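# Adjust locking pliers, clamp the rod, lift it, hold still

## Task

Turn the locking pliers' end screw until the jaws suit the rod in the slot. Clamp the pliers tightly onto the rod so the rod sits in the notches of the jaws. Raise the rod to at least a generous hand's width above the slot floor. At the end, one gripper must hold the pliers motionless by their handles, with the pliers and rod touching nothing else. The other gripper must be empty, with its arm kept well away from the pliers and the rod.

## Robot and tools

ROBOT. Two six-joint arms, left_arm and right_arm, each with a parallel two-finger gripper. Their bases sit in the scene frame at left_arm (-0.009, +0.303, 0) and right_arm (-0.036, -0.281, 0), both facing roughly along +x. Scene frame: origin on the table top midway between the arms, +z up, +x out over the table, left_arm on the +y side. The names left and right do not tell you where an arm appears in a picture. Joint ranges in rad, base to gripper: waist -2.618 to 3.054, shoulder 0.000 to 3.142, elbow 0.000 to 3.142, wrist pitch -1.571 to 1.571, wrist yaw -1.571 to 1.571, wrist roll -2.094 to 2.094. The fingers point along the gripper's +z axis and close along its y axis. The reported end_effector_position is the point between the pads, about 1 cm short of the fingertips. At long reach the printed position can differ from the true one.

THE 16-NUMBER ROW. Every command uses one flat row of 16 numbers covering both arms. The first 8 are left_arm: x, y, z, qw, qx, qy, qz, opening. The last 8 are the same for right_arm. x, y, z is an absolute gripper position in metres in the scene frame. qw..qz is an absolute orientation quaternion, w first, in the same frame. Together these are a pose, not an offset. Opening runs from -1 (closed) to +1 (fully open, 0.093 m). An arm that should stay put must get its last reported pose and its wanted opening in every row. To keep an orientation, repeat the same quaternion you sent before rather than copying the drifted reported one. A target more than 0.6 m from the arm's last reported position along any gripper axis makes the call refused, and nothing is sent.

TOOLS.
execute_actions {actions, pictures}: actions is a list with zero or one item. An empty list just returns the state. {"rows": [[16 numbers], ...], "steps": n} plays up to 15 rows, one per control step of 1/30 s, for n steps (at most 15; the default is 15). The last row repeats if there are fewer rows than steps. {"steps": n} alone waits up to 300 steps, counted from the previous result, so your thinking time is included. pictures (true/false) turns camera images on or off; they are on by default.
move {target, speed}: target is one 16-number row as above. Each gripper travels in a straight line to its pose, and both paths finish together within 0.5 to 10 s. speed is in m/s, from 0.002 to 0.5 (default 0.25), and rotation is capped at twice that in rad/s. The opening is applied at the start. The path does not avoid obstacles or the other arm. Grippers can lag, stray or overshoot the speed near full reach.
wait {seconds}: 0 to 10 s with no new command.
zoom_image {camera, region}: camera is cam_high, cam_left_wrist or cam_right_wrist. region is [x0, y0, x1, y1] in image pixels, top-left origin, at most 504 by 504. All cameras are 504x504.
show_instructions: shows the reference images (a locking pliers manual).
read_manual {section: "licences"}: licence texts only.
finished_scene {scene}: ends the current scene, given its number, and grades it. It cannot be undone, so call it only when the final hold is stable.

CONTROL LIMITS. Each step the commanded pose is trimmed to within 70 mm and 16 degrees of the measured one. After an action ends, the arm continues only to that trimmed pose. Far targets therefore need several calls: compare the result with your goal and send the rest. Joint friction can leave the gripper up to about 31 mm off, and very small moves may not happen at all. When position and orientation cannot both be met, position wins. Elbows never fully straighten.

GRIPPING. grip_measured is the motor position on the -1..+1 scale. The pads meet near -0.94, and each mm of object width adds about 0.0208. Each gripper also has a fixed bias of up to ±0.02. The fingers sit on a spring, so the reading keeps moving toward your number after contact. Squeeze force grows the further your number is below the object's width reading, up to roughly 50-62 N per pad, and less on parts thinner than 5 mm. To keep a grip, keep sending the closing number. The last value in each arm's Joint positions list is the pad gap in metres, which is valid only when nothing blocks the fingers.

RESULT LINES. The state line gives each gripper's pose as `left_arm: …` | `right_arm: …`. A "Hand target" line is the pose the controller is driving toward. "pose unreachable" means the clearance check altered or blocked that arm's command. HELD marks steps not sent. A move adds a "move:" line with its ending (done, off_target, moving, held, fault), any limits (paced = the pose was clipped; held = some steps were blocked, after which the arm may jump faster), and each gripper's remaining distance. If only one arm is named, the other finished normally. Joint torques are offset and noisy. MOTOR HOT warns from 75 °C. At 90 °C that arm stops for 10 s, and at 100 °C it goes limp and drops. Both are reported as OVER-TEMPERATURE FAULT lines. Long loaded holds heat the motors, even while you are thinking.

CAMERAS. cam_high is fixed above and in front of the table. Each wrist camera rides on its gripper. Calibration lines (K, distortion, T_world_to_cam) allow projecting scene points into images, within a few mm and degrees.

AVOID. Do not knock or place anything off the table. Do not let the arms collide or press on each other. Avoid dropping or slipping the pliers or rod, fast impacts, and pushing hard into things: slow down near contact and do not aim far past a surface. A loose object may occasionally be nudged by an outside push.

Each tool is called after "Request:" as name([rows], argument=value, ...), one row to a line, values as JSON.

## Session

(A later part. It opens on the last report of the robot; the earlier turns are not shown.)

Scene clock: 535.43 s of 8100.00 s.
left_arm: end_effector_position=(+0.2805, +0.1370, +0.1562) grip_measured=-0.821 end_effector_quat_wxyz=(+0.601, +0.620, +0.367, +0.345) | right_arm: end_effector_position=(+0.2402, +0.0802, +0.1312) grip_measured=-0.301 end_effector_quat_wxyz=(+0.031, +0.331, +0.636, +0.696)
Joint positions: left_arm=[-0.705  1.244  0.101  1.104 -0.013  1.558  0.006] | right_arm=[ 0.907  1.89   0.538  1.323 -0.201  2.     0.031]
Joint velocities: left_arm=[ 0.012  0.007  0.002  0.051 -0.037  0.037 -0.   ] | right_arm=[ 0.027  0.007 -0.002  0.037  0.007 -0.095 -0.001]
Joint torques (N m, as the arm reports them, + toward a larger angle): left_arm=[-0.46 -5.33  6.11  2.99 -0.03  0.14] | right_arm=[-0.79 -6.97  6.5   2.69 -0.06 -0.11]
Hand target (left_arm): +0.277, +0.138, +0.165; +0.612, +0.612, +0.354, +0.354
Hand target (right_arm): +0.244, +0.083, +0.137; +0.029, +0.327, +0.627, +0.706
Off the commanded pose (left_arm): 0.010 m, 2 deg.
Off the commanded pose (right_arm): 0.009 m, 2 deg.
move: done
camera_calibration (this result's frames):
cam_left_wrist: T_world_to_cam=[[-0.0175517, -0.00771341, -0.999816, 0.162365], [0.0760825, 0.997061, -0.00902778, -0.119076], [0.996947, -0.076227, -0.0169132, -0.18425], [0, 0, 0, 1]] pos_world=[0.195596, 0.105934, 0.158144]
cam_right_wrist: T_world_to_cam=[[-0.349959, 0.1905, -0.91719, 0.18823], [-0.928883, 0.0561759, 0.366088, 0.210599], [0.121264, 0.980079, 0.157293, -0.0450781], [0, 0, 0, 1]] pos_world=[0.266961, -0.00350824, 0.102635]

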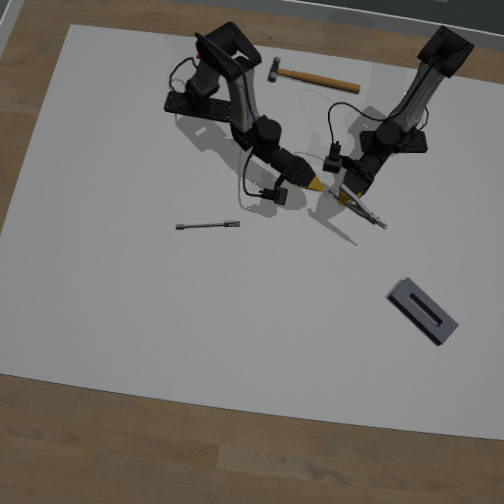

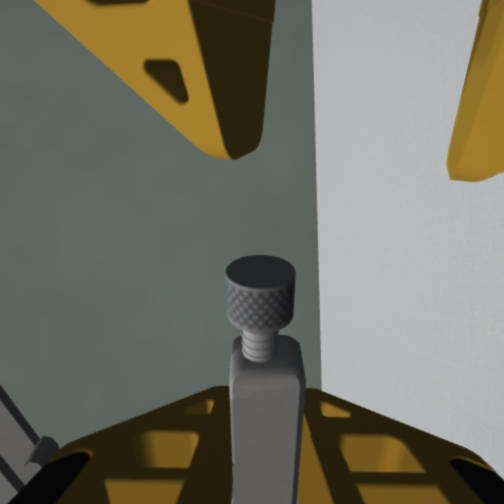

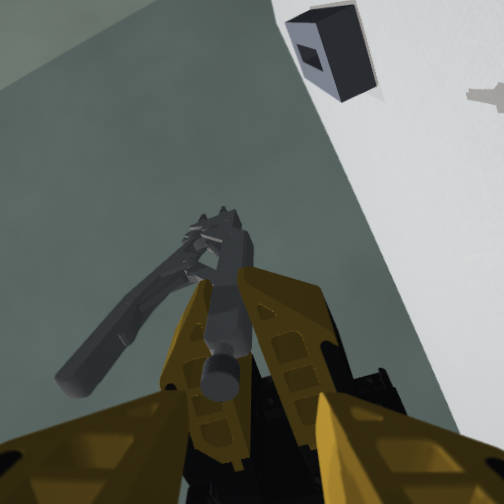

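Request:
move(target=[0.277,0.138,0.165,0.612,0.612,0.354,0.354,-0.86,0.252,0.092,0.148,0.030,0.326,0.627,0.706,-0.3], speed=0.04)

Scene clock: 539.23 s of 8100.00 s.
left_arm: end_effector_position=(+0.2802, +0.1371, +0.1506) grip_measured=-0.821 end_effector_quat_wxyz=(+0.594, +0.627, +0.370, +0.341) | right_arm: end_effector_position=(+0.2483, +0.0898, +0.1424) grip_measured=-0.301 end_effector_quat_wxyz=(+0.032, +0.326, +0.631, +0.703)
Joint positions: left_arm=[-0.705  1.244  0.101  1.081 -0.012  1.558  0.006] | right_arm=[ 0.907  1.89   0.594  1.286 -0.203  2.001  0.031]
Joint velocities: left_arm=[-0.007  0.002 -0.002 -0.051  0.022 -0.007 -0.   ] | right_arm=[-0.012  0.007 -0.007 -0.007 -0.007 -0.007  0.001]
Joint torques (N m, as the arm reports them, + toward a larger angle): left_arm=[-0.29 -5.33  6.06  3.19 -0.02  0.13] | right_arm=[-0.61 -8.78  6.76  2.37 -0.1  -0.11]
Hand target (left_arm): +0.277, +0.138, +0.165; +0.612, +0.612, +0.355, +0.354
Hand target (right_arm): +0.252, +0.092, +0.148; +0.030, +0.326, +0.627, +0.706
Off the commanded pose (left_arm): 0.015 m, 4 deg.
Off the commanded pose (right_arm): 0.007 m, 1 deg.
move: off_target (left_arm)
camera_calibration (this result's frames):
cam_left_wrist: T_world_to_cam=[[-0.0373201, 0.00381681, -0.999296, 0.1607], [0.0763826, 0.997078, 0.000955725, -0.12078], [0.99638, -0.0762931, -0.0375026, -0.180797], [0, 0, 0, 1]] pos_world=[0.195365, 0.10602, 0.153922]
cam_right_wrist: T_world_to_cam=[[-0.339113, 0.203004, -0.918581, 0.195846], [-0.933442, 0.0488283, 0.35539, 0.216736], [0.116998, 0.97796, 0.172934, -0.0581971], [0, 0, 0, 1]] pos_world=[0.275534, 0.00657404, 0.112939]

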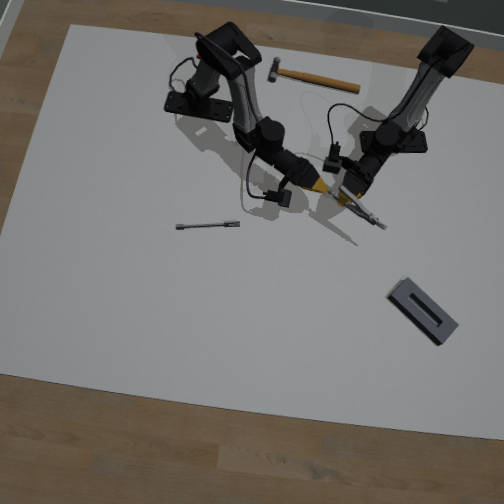

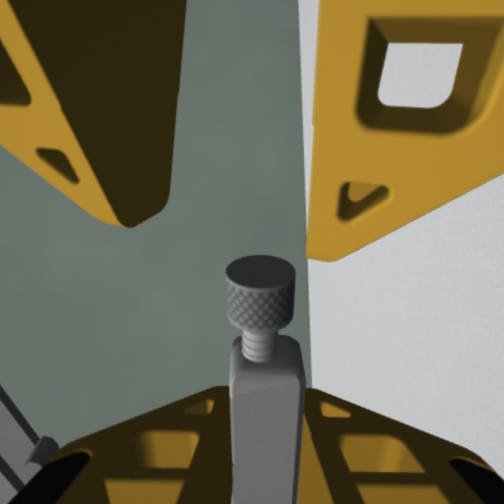

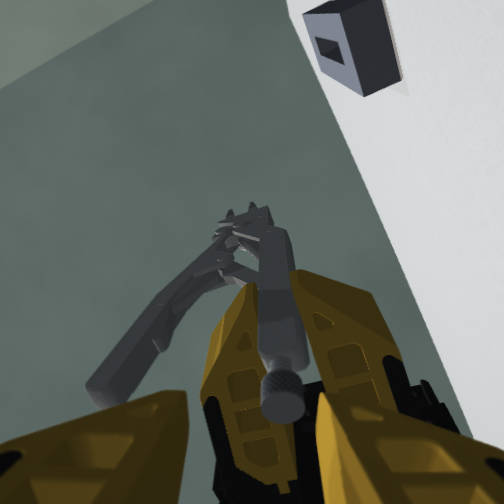

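Request:
move(target=[0.277,0.138,0.165,0.612,0.612,0.354,0.354,-0.86,0.257,0.107,0.135,0.030,0.326,0.627,0.706,-0.3], speed=0.03)

Scene clock: 543.13 s of 8100.00 s.
left_arm: end_effector_position=(+0.2801, +0.1371, +0.1494) grip_measured=-0.821 end_effector_quat_wxyz=(+0.593, +0.629, +0.371, +0.340) | right_arm: end_effector_position=(+0.2549, +0.1015, +0.1283) grip_measured=-0.301 end_effector_quat_wxyz=(+0.030, +0.331, +0.637, +0.696)
Joint positions: left_arm=[-0.705  1.244  0.101  1.076 -0.012  1.558  0.006] | right_arm=[ 0.915  1.961  0.646  1.284 -0.197  2.001  0.031]
Joint velocities: left_arm=[-0.012  0.007 -0.007 -0.037  0.007 -0.037  0.001] | right_arm=[-0.007 -0.022  0.002 -0.022  0.007  0.066  0.001]
Joint torques (N m, as the arm reports them, + toward a larger angle): left_arm=[-0.23 -5.49  6.29  3.17 -0.01  0.1 ] | right_arm=[ 0.36 -7.82  6.75  2.72 -0.02 -0.1 ]
Hand target (left_arm): +0.277, +0.138, +0.165; +0.611, +0.612, +0.355, +0.354
Hand target (right_arm): +0.257, +0.107, +0.135; +0.030, +0.326, +0.627, +0.706
Off the commanded pose (left_arm): 0.016 m, 4 deg.
Off the commanded pose (right_arm): 0.009 m, 2 deg.
move: off_target (left_arm)
camera_calibration (this result's frames):
cam_left_wrist: T_world_to_cam=[[-0.0415993, 0.00631535, -0.999114, 0.160328], [0.0763913, 0.997073, 0.0031218, -0.121137], [0.99621, -0.0761938, -0.04196, -0.180073], [0, 0, 0, 1]] pos_world=[0.195313, 0.10605, 0.153008]
cam_right_wrist: T_world_to_cam=[[-0.352283, 0.187687, -0.916881, 0.187551], [-0.928449, 0.0532324, 0.367625, 0.224108], [0.117806, 0.980785, 0.155505, -0.066258], [0, 0, 0, 1]] pos_world=[0.281949, 0.0178541, 0.0998773]

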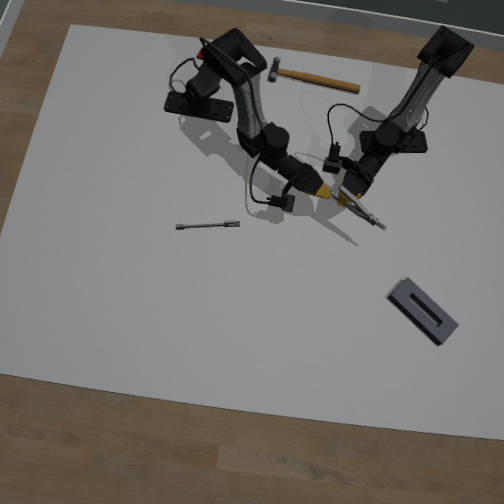

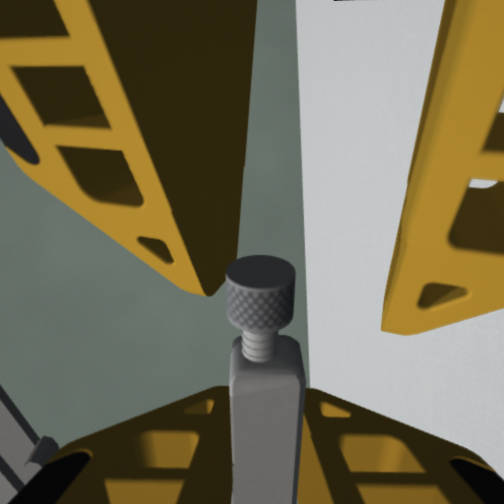

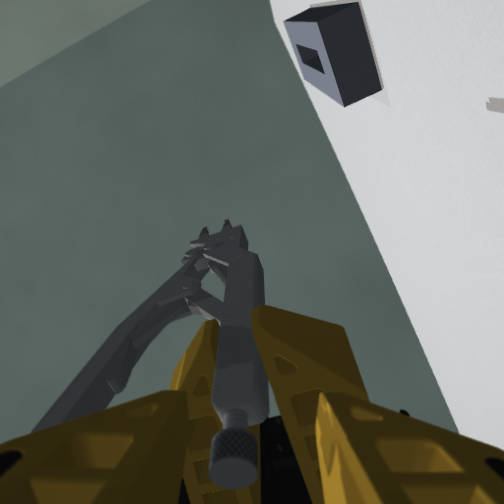

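Request:
move(target=[0.277,0.138,0.165,0.612,0.612,0.354,0.354,-0.86,0.257,0.109,0.141,0.030,0.326,0.627,0.706,-0.3], speed=0.02)

Scene clock: 547.37 s of 8100.00 s.
left_arm: end_effector_position=(+0.2801, +0.1371, +0.1496) grip_measured=-0.821 end_effector_quat_wxyz=(+0.593, +0.629, +0.371, +0.340) | right_arm: end_effector_position=(+0.2557, +0.1043, +0.1325) grip_measured=-0.301 end_effector_quat_wxyz=(+0.031, +0.328, +0.634, +0.700)
Joint positions: left_arm=[-0.705  1.244  0.101  1.077 -0.012  1.558  0.006] | right_arm=[ 0.919  1.961  0.657  1.284 -0.193  2.001  0.031]
Joint velocities: left_arm=[-0.002  0.002 -0.007 -0.051  0.022 -0.007  0.   ] | right_arm=[ 0.002  0.002 -0.017 -0.051 -0.007 -0.066 -0.001]
Joint torques (N m, as the arm reports them, + toward a larger angle): left_arm=[-0.31 -5.4   6.22  3.2  -0.05  0.12] | right_arm=[ 0.38 -9.74  6.62  2.37  0.02 -0.12]
Hand target (left_arm): +0.277, +0.138, +0.165; +0.611, +0.612, +0.355, +0.354
Hand target (right_arm): +0.257, +0.109, +0.141; +0.030, +0.326, +0.627, +0.707
Off the commanded pose (left_arm): 0.016 m, 4 deg.
Off the commanded pose (right_arm): 0.010 m, 1 deg.
move: off_target (left_arm)
camera_calibration (this result's frames):
cam_left_wrist: T_world_to_cam=[[-0.0407532, 0.00626279, -0.99915, 0.160288], [0.0764138, 0.997071, 0.00313301, -0.12114], [0.996243, -0.0762211, -0.0411124, -0.180208], [0, 0, 0, 1]] pos_world=[0.19532, 0.106046, 0.153123]
cam_right_wrist: T_world_to_cam=[[-0.345321, 0.195546, -0.917886, 0.188628], [-0.931214, 0.0501103, 0.361011, 0.225098], [0.11659, 0.979413, 0.164791, -0.0704679], [0, 0, 0, 1]] pos_world=[0.282967, 0.0208521, 0.103489]

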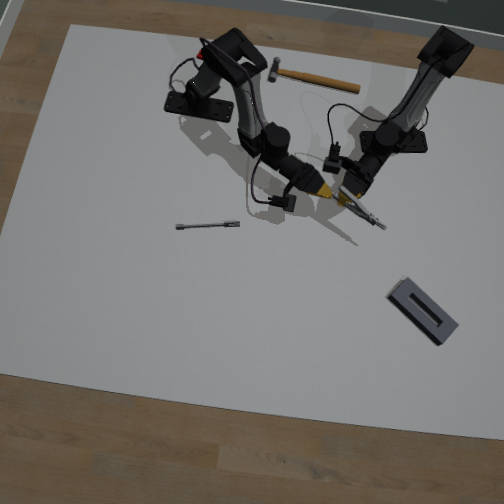

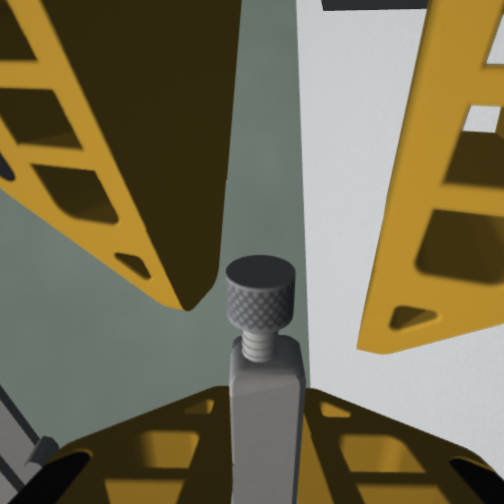

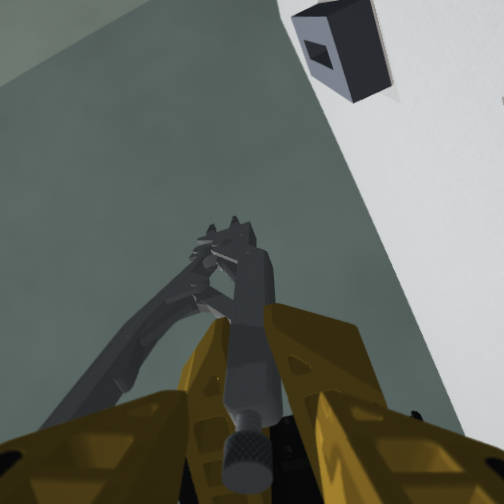

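Request:
move(target=[0.277,0.138,0.165,0.612,0.612,0.354,0.354,-0.86,0.257,0.107,0.136,0.030,0.326,0.627,0.706,-0.8], speed=0.02)

Scene clock: 551.53 s of 8100.00 s.
left_arm: end_effector_position=(+0.2801, +0.1371, +0.1486) grip_measured=-0.821 end_effector_quat_wxyz=(+0.591, +0.630, +0.372, +0.340) | right_arm: end_effector_position=(+0.2557, +0.1043, +0.1323) grip_measured=-0.791 end_effector_quat_wxyz=(+0.031, +0.328, +0.634, +0.699)
Joint positions: left_arm=[-0.705  1.244  0.101  1.073 -0.012  1.558  0.006] | right_arm=[ 0.919  1.961  0.657  1.283 -0.193  2.001  0.007]
Joint velocities: left_arm=[-0.007 -0.007  0.007  0.022 -0.022 -0.037 -0.   ] | right_arm=[ 0.002 -0.002  0.002 -0.037 -0.051 -0.007  0.001]
Joint torques (N m, as the arm reports them, + toward a larger angle): left_arm=[-0.25 -5.37  6.1   3.27 -0.04  0.11] | right_arm=[-0.03 -8.15  6.09  2.66 -0.03 -0.12]
Hand target (left_arm): +0.277, +0.138, +0.165; +0.611, +0.612, +0.355, +0.354
Hand target (right_arm): +0.257, +0.107, +0.136; +0.030, +0.326, +0.628, +0.706
Off the commanded pose (left_arm): 0.017 m, 4 deg.
Off the commanded pose (right_arm): 0.005 m, 1 deg.
move: off_target (left_arm)
camera_calibration (this result's frames):
cam_left_wrist: T_world_to_cam=[[-0.0443736, 0.00837664, -0.99898, 0.15997], [0.0764285, 0.997063, 0.0049657, -0.121443], [0.996087, -0.0761301, -0.0448834, -0.179596], [0, 0, 0, 1]] pos_world=[0.195274, 0.106073, 0.152349]
cam_right_wrist: T_world_to_cam=[[-0.34578, 0.195017, -0.917826, 0.188625], [-0.931034, 0.0503185, 0.361448, 0.225036], [0.116672, 0.979508, 0.164168, -0.0703834], [0, 0, 0, 1]] pos_world=[0.28295, 0.0208326, 0.103341]

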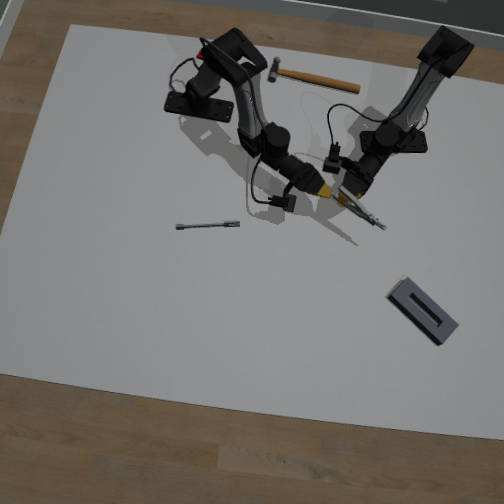

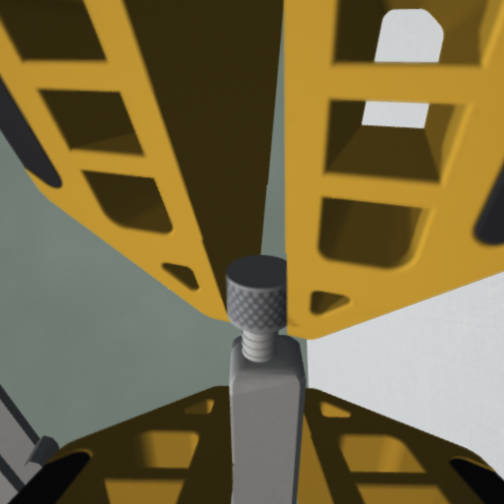

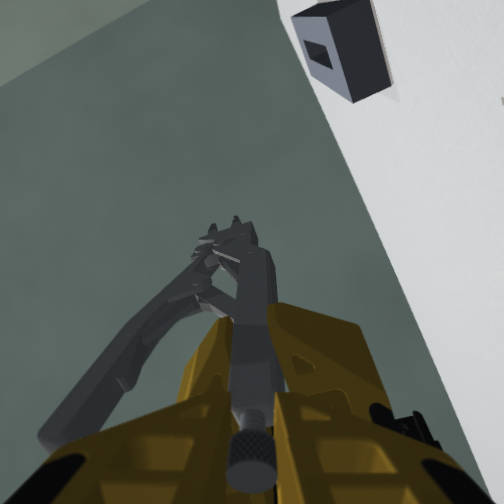

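Request:
move(target=[0.277,0.138,0.165,0.612,0.612,0.354,0.354,-0.86,0.257,0.107,0.136,0.690,-0.522,0.477,0.154,-0.8], speed=0.3)

Request:
execute_actions([
  {"rows":[[0.277,0.138,0.165,0.612,0.612,0.354,0.354,-0.86,0.257,0.107,0.136,0.690,-0.522,0.477,0.154,-0.4]],"steps":12},
], pictures=false)

Request:
move(target=[0.277,0.138,0.165,0.612,0.612,0.354,0.354,-0.86,0.257,0.107,0.136,0.379,-0.031,0.706,0.597,-0.4], speed=0.4)

Scene clock: 559.83 s of 8100.00 s.
left_arm: end_effector_position=(+0.2803, +0.1382, +0.1451) grip_measured=-0.821 end_effector_quat_wxyz=(+0.583, +0.636, +0.372, +0.343) | right_arm: end_effector_position=(+0.2473, +0.1096, +0.1372) grip_measured=-0.791 end_effector_quat_wxyz=(+0.685, -0.527, +0.472, +0.177)
Joint positions: left_arm=[-0.705  1.244  0.101  1.058 -0.018  1.571  0.006] | right_arm=[ 0.927  1.961  0.657  1.304 -0.229 -0.587  0.007]
Joint velocities: left_arm=[-0.007 -0.002 -0.002  0.051 -0.051  0.022  0.001] | right_arm=[-0.002 -0.007 -0.012 -0.066 -0.037  0.007 -0.001]
Joint torques (N m, as the arm reports them, + toward a larger angle): left_arm=[-0.23 -5.57  6.01  3.41  0.04 -0.04] | right_arm=[-0.73 -8.18  5.99  2.4   0.28 -0.31]
Hand target (left_arm): +0.277, +0.138, +0.164; +0.611, +0.613, +0.355, +0.354
Hand target (right_arm): +0.257, +0.107, +0.136; +0.690, -0.522, +0.477, +0.154
Off the commanded pose (left_arm): 0.020 m, 5 deg.
Off the commanded pose (right_arm): 0.010 m, 3 deg.
move: off_target (left_arm, right_arm)
camera_calibration (this result's frames):
cam_left_wrist: T_world_to_cam=[[-0.0502031, 0.027426, -0.998362, 0.155388], [0.0714695, 0.997159, 0.023799, -0.123831], [0.996179, -0.0701576, -0.0520206, -0.17976], [0, 0, 0, 1]] pos_world=[0.195724, 0.106606, 0.148729]
cam_right_wrist: T_world_to_cam=[[0.733204, -0.362339, 0.575432, -0.221418], [0.270536, -0.620931, -0.7357, 0.142092], [0.623877, 0.695093, -0.357243, -0.0981115], [0, 0, 0, 1]] pos_world=[0.185113, 0.0761976, 0.196898]

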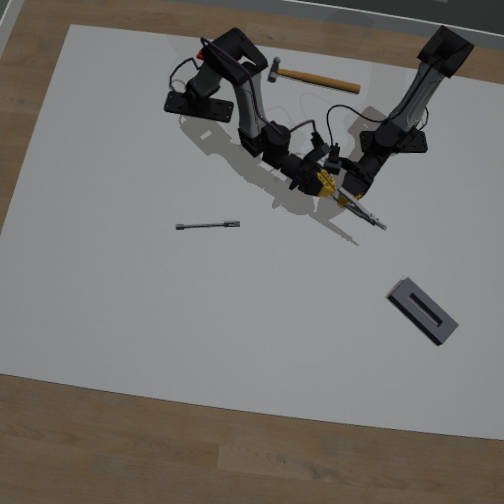

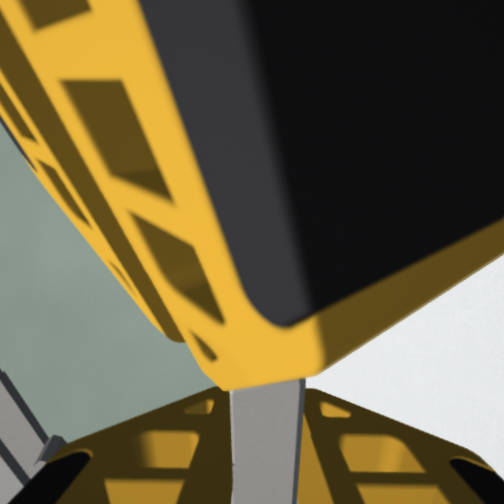

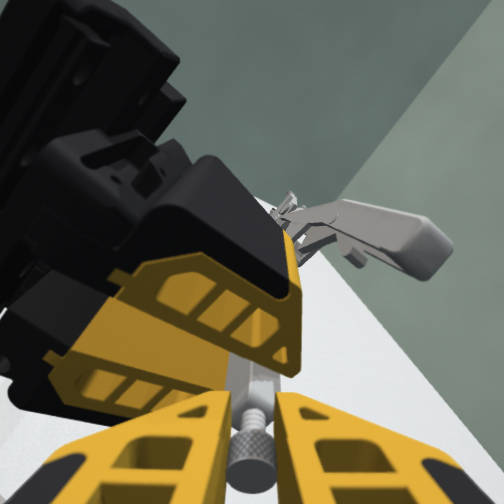

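Scene clock: 560.23 s of 8100.00 s.
left_arm: end_effector_position=(+0.2787, +0.1383, +0.1424) grip_measured=-0.821 end_effector_quat_wxyz=(+0.580, +0.641, +0.368, +0.344) | right_arm: end_effector_position=(+0.2502, +0.1076, +0.1382) grip_measured=-0.402 end_effector_quat_wxyz=(+0.687, -0.523, +0.473, +0.173)
Joint positions: left_arm=[-0.705  1.244  0.094  1.058 -0.014  1.584  0.006] | right_arm=[ 0.921  1.961  0.657  1.308 -0.224 -0.587  0.026]
Joint velocities: left_arm=[ 0.002 -0.007 -0.012  0.051 -0.081 -0.066 -0.001] | right_arm=[ 0.007 -0.017 -0.007  0.007  0.051  0.066 -0.001]
Joint torques (N m, as the arm reports them, + toward a larger angle): left_arm=[-0.3  -5.53  6.84  3.41  0.01 -0.17] | right_arm=[-0.29 -8.12  5.98  2.33  0.23 -0.36]
Hand target (left_arm): +0.277, +0.138, +0.164; +0.611, +0.613, +0.355, +0.354
Hand target (right_arm): +0.257, +0.107, +0.136; +0.690, -0.522, +0.477, +0.154
Off the commanded pose (left_arm): 0.023 m, 5 deg.
Off the commanded pose (right_arm): 0.007 m, 2 deg.
Steps of this call (steps 1 to 12: all 12 steps of this action). Readings (end_effector_position):
1: left_arm (+0.2802, +0.1381, +0.1449) | right_arm (+0.2477, +0.1094, +0.1376)
2: left_arm (+0.2793, +0.1384, +0.1433) | right_arm (+0.2503, +0.1076, +0.1381)
4: left_arm (+0.2787, +0.1383, +0.1423) | right_arm (+0.2502, +0.1076, +0.1382)
8: left_arm (+0.2787, +0.1383, +0.1424) | right_arm (+0.2502, +0.1076, +0.1382)
12: the state above

Scene clock: 563.07 s of 8100.00 s.
left_arm: end_effector_position=(+0.2788, +0.1377, +0.1473) grip_measured=-0.821 end_effector_quat_wxyz=(+0.588, +0.633, +0.366, +0.344) | right_arm: end_effector_position=(+0.2545, +0.1052, +0.1357) grip_measured=-0.401 end_effector_quat_wxyz=(+0.379, -0.037, +0.708, +0.594)
Joint positions: left_arm=[-0.705  1.244  0.094  1.078 -0.011  1.575  0.006] | right_arm=[ 0.92   1.961  0.657  1.297 -0.198  0.95   0.026]
Joint velocities: left_arm=[ 0.007 -0.007 -0.022  0.007 -0.007 -0.051  0.001] | right_arm=[ 0.007  0.022  0.002 -0.066 -0.022 -0.007 -0.   ]
Joint torques (N m, as the arm reports them, + toward a larger angle): left_arm=[-0.35 -5.51  6.68  3.2  -0.05 -0.04] | right_arm=[-0.17 -8.1   6.08  2.52 -0.01 -0.12]
Hand target (left_arm): +0.277, +0.138, +0.165; +0.612, +0.612, +0.354, +0.354
Hand target (right_arm): +0.257, +0.107, +0.136; +0.379, -0.031, +0.706, +0.597
Off the commanded pose (left_arm): 0.018 m, 4 deg.
Off the commanded pose (right_arm): 0.003 m, 1 deg.
move: off_target (left_arm)
camera_calibration (this result's frames):
cam_left_wrist: T_world_to_cam=[[-0.0371007, 0.0235214, -0.999035, 0.15446], [0.0786527, 0.99669, 0.0205453, -0.124728], [0.996211, -0.0778146, -0.0388279, -0.179027], [0, 0, 0, 1]] pos_world=[0.193889, 0.106751, 0.149922]
cam_right_wrist: T_world_to_cam=[[0.528425, -0.287395, -0.798856, 0.00322204], [-0.837277, -0.0207171, -0.546387, 0.329388], [0.140479, 0.957588, -0.251577, -0.018993], [0, 0, 0, 1]] pos_world=[0.276754, 0.0259375, 0.177769]

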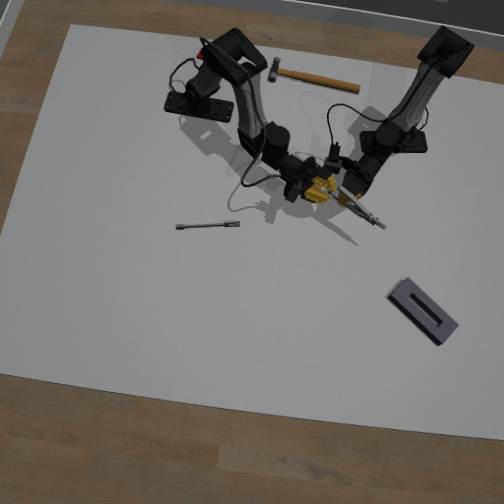

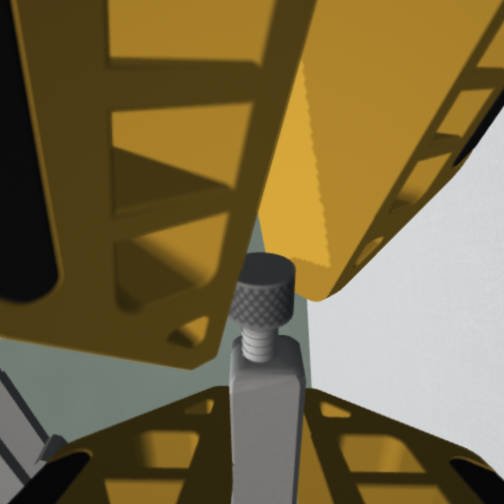

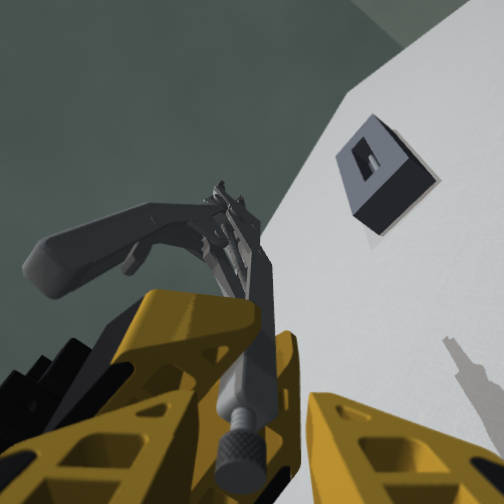

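Request:
move(target=[0.277,0.138,0.165,0.612,0.612,0.354,0.354,-0.86,0.254,0.101,0.136,0.230,0.134,0.694,0.669,-0.4], speed=0.2)

Scene clock: 568.23 s of 8100.00 s.
left_arm: end_effector_position=(+0.2788, +0.1377, +0.1473) grip_measured=-0.821 end_effector_quat_wxyz=(+0.588, +0.633, +0.366, +0.344) | right_arm: end_effector_position=(+0.2545, +0.1052, +0.1357) grip_measured=-0.401 end_effector_quat_wxyz=(+0.230, +0.129, +0.698, +0.666)
Joint positions: left_arm=[-0.705  1.244  0.094  1.078 -0.011  1.575  0.006] | right_arm=[ 0.92   1.961  0.657  1.297 -0.198  1.419  0.026]
Joint velocities: left_arm=[-0.002  0.002 -0.007 -0.066 -0.037 -0.007 -0.001] | right_arm=[-0.002 -0.012 -0.002  0.007  0.037 -0.007  0.   ]
Joint torques (N m, as the arm reports them, + toward a larger angle): left_arm=[-0.19 -5.37  6.78  3.23 -0.02 -0.06] | right_arm=[-0.59 -9.47  4.08  2.66 -0.04 -0.16]
Hand target (left_arm): +0.277, +0.138, +0.165; +0.611, +0.612, +0.354, +0.354
Hand target (right_arm): +0.254, +0.101, +0.136; +0.230, +0.134, +0.694, +0.669
Off the commanded pose (left_arm): 0.018 m, 4 deg.
Off the commanded pose (right_arm): 0.004 m, 1 deg.
move: off_target (left_arm)
camera_calibration (this result's frames):
cam_left_wrist: T_world_to_cam=[[-0.0371007, 0.0235214, -0.999035, 0.15446], [0.0786527, 0.99669, 0.0205453, -0.124728], [0.996211, -0.0778146, -0.0388279, -0.179027], [0, 0, 0, 1]] pos_world=[0.193889, 0.106751, 0.149922]
cam_right_wrist: T_world_to_cam=[[0.157009, -0.0783629, -0.984483, 0.100954], [-0.98458, 0.0654394, -0.162233, 0.305706], [0.0771371, 0.994775, -0.06688, -0.0318371], [0, 0, 0, 1]] pos_world=[0.287597, 0.0195765, 0.146854]

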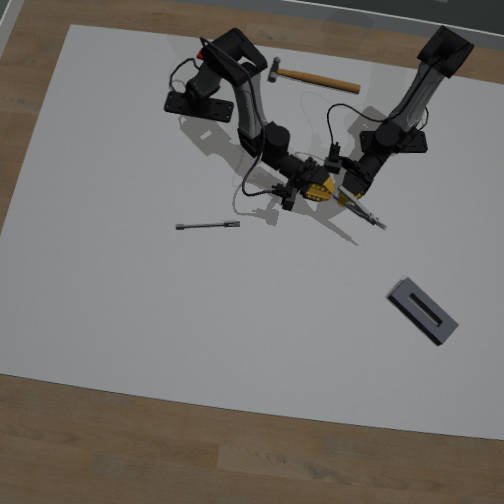

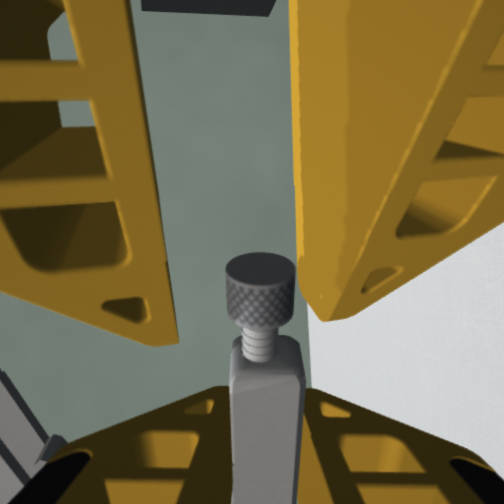

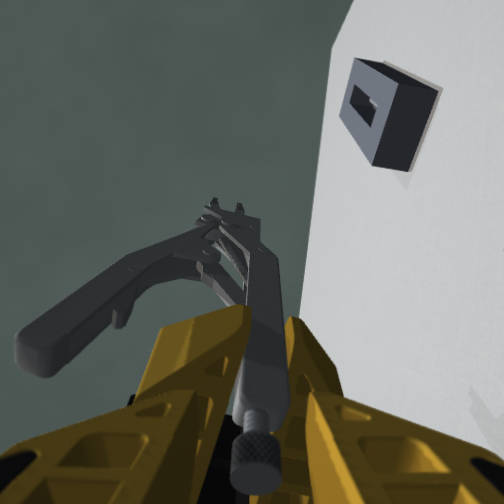

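Request:
move(target=[0.277,0.138,0.165,0.612,0.612,0.354,0.354,-0.86,0.255,0.103,0.136,0.230,0.134,0.694,0.669,-0.8], speed=0.05)

Request:
move(target=[0.277,0.138,0.165,0.612,0.612,0.354,0.354,-0.86,0.255,0.103,0.136,0.635,-0.396,0.586,0.310,-0.8], speed=0.3)

Scene clock: 571.60 s of 8100.00 s.
left_arm: end_effector_position=(+0.2787, +0.1376, +0.1468) grip_measured=-0.821 end_effector_quat_wxyz=(+0.588, +0.633, +0.368, +0.343) | right_arm: end_effector_position=(+0.2546, +0.1051, +0.1344) grip_measured=-0.791 end_effector_quat_wxyz=(+0.229, +0.130, +0.699, +0.665)
Joint positions: left_arm=[-0.705  1.244  0.094  1.076 -0.011  1.571  0.006] | right_arm=[ 0.92   1.961  0.657  1.292 -0.197  1.421  0.007]
Joint velocities: left_arm=[-0.017  0.002 -0.017 -0.051 -0.007 -0.051 -0.   ] | right_arm=[ 0.007  0.017 -0.002 -0.037 -0.007  0.037  0.001]
Joint torques (N m, as the arm reports them, + toward a larger angle): left_arm=[-0.38 -5.49  6.69  3.25 -0.06 -0.05] | right_arm=[-0.43 -8.98  4.73  2.73 -0.03 -0.1 ]
Hand target (left_arm): +0.277, +0.138, +0.165; +0.612, +0.612, +0.354, +0.354
Hand target (right_arm): +0.255, +0.103, +0.136; +0.230, +0.134, +0.694, +0.669
Off the commanded pose (left_arm): 0.018 m, 4 deg.
Off the commanded pose (right_arm): 0.003 m, 1 deg.
move: off_target (left_arm)
camera_calibration (this result's frames):
cam_left_wrist: T_world_to_cam=[[-0.0404494, 0.0214907, -0.99895, 0.155198], [0.0788508, 0.996719, 0.0182498, -0.124397], [0.996065, -0.0780298, -0.0420112, -0.17845], [0, 0, 0, 1]] pos_world=[0.193834, 0.10673, 0.149809]
cam_right_wrist: T_world_to_cam=[[0.151578, -0.081294, -0.985097, 0.101459], [-0.985429, 0.06537, -0.157023, 0.305073], [0.0771608, 0.994544, -0.0702009, -0.0314216], [0, 0, 0, 1]] pos_world=[0.287673, 0.0195556, 0.145645]

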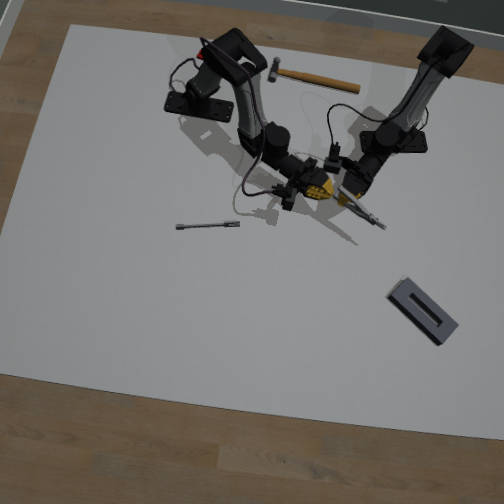

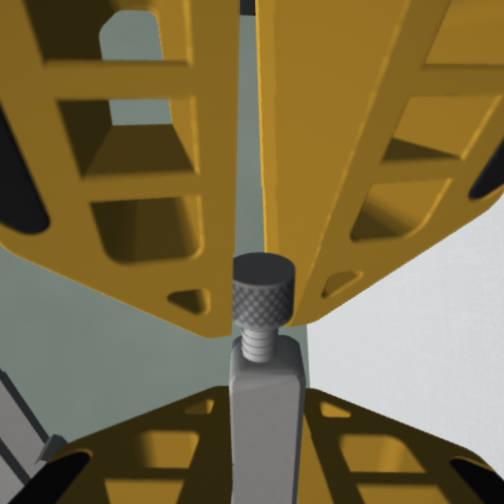

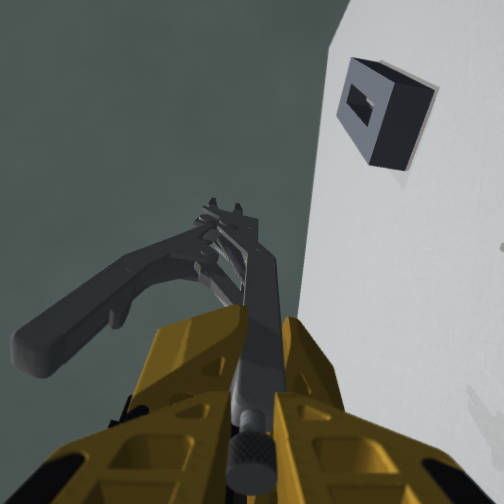

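Scene clock: 574.80 s of 8100.00 s.
left_arm: end_effector_position=(+0.2789, +0.1383, +0.1441) grip_measured=-0.821 end_effector_quat_wxyz=(+0.584, +0.636, +0.371, +0.341) | right_arm: end_effector_position=(+0.2487, +0.1087, +0.1374) grip_measured=-0.791 end_effector_quat_wxyz=(+0.627, -0.403, +0.580, +0.327)
Joint positions: left_arm=[-0.705  1.244  0.094  1.065 -0.015  1.57   0.006] | right_arm=[ 0.924  1.961  0.657  1.305 -0.226 -0.126  0.007]
Joint velocities: left_arm=[-0.002 -0.002 -0.027 -0.007 -0.037 -0.051  0.   ] | right_arm=[ 0.007 -0.002  0.012  0.007 -0.037  0.022  0.001]
Joint torques (N m, as the arm reports them, + toward a larger angle): left_arm=[-0.27 -5.4   6.63  3.36  0.   -0.03] | right_arm=[-0.83 -9.15  4.76  2.48  0.24 -0.26]
Hand target (left_arm): +0.277, +0.138, +0.165; +0.611, +0.612, +0.355, +0.354
Hand target (right_arm): +0.255, +0.103, +0.136; +0.635, -0.396, +0.586, +0.310
Off the commanded pose (left_arm): 0.021 m, 5 deg.
Off the commanded pose (right_arm): 0.009 m, 2 deg.
move: off_target (left_arm)
camera_calibration (this result's frames):
cam_left_wrist: T_world_to_cam=[[-0.0506816, 0.0258191, -0.998381, 0.154692], [0.0751447, 0.996931, 0.0219669, -0.124553], [0.995884, -0.0739097, -0.0524663, -0.177658], [0, 0, 0, 1]] pos_world=[0.194126, 0.107046, 0.147857]
cam_right_wrist: T_world_to_cam=[[0.882571, -0.4452, 0.151211, -0.19273], [-0.0710429, -0.444181, -0.893116, 0.228626], [0.464781, 0.777496, -0.42365, -0.05853], [0, 0, 0, 1]] pos_world=[0.213544, 0.0612546, 0.208537]

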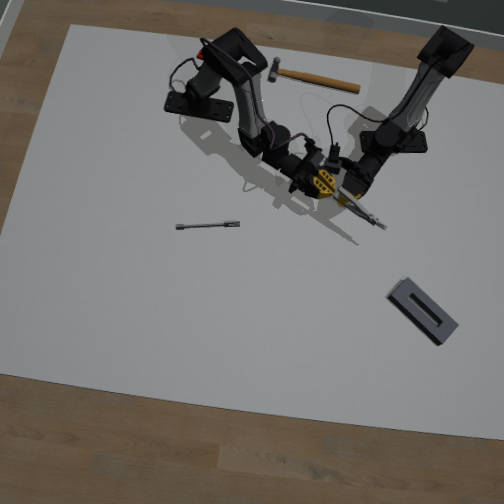

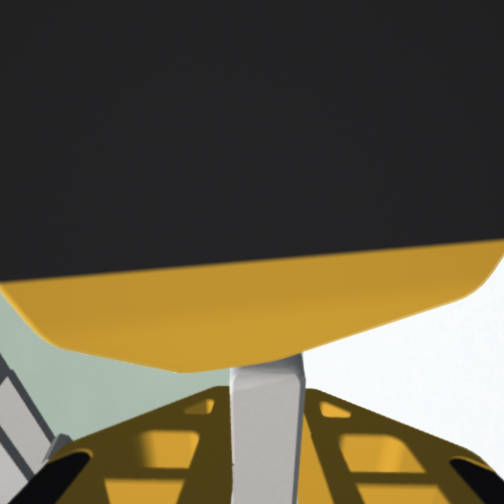

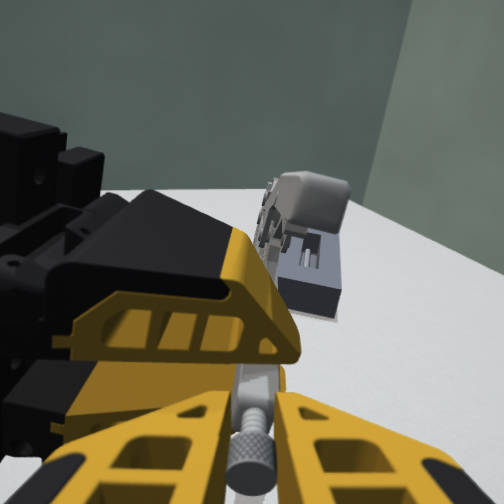

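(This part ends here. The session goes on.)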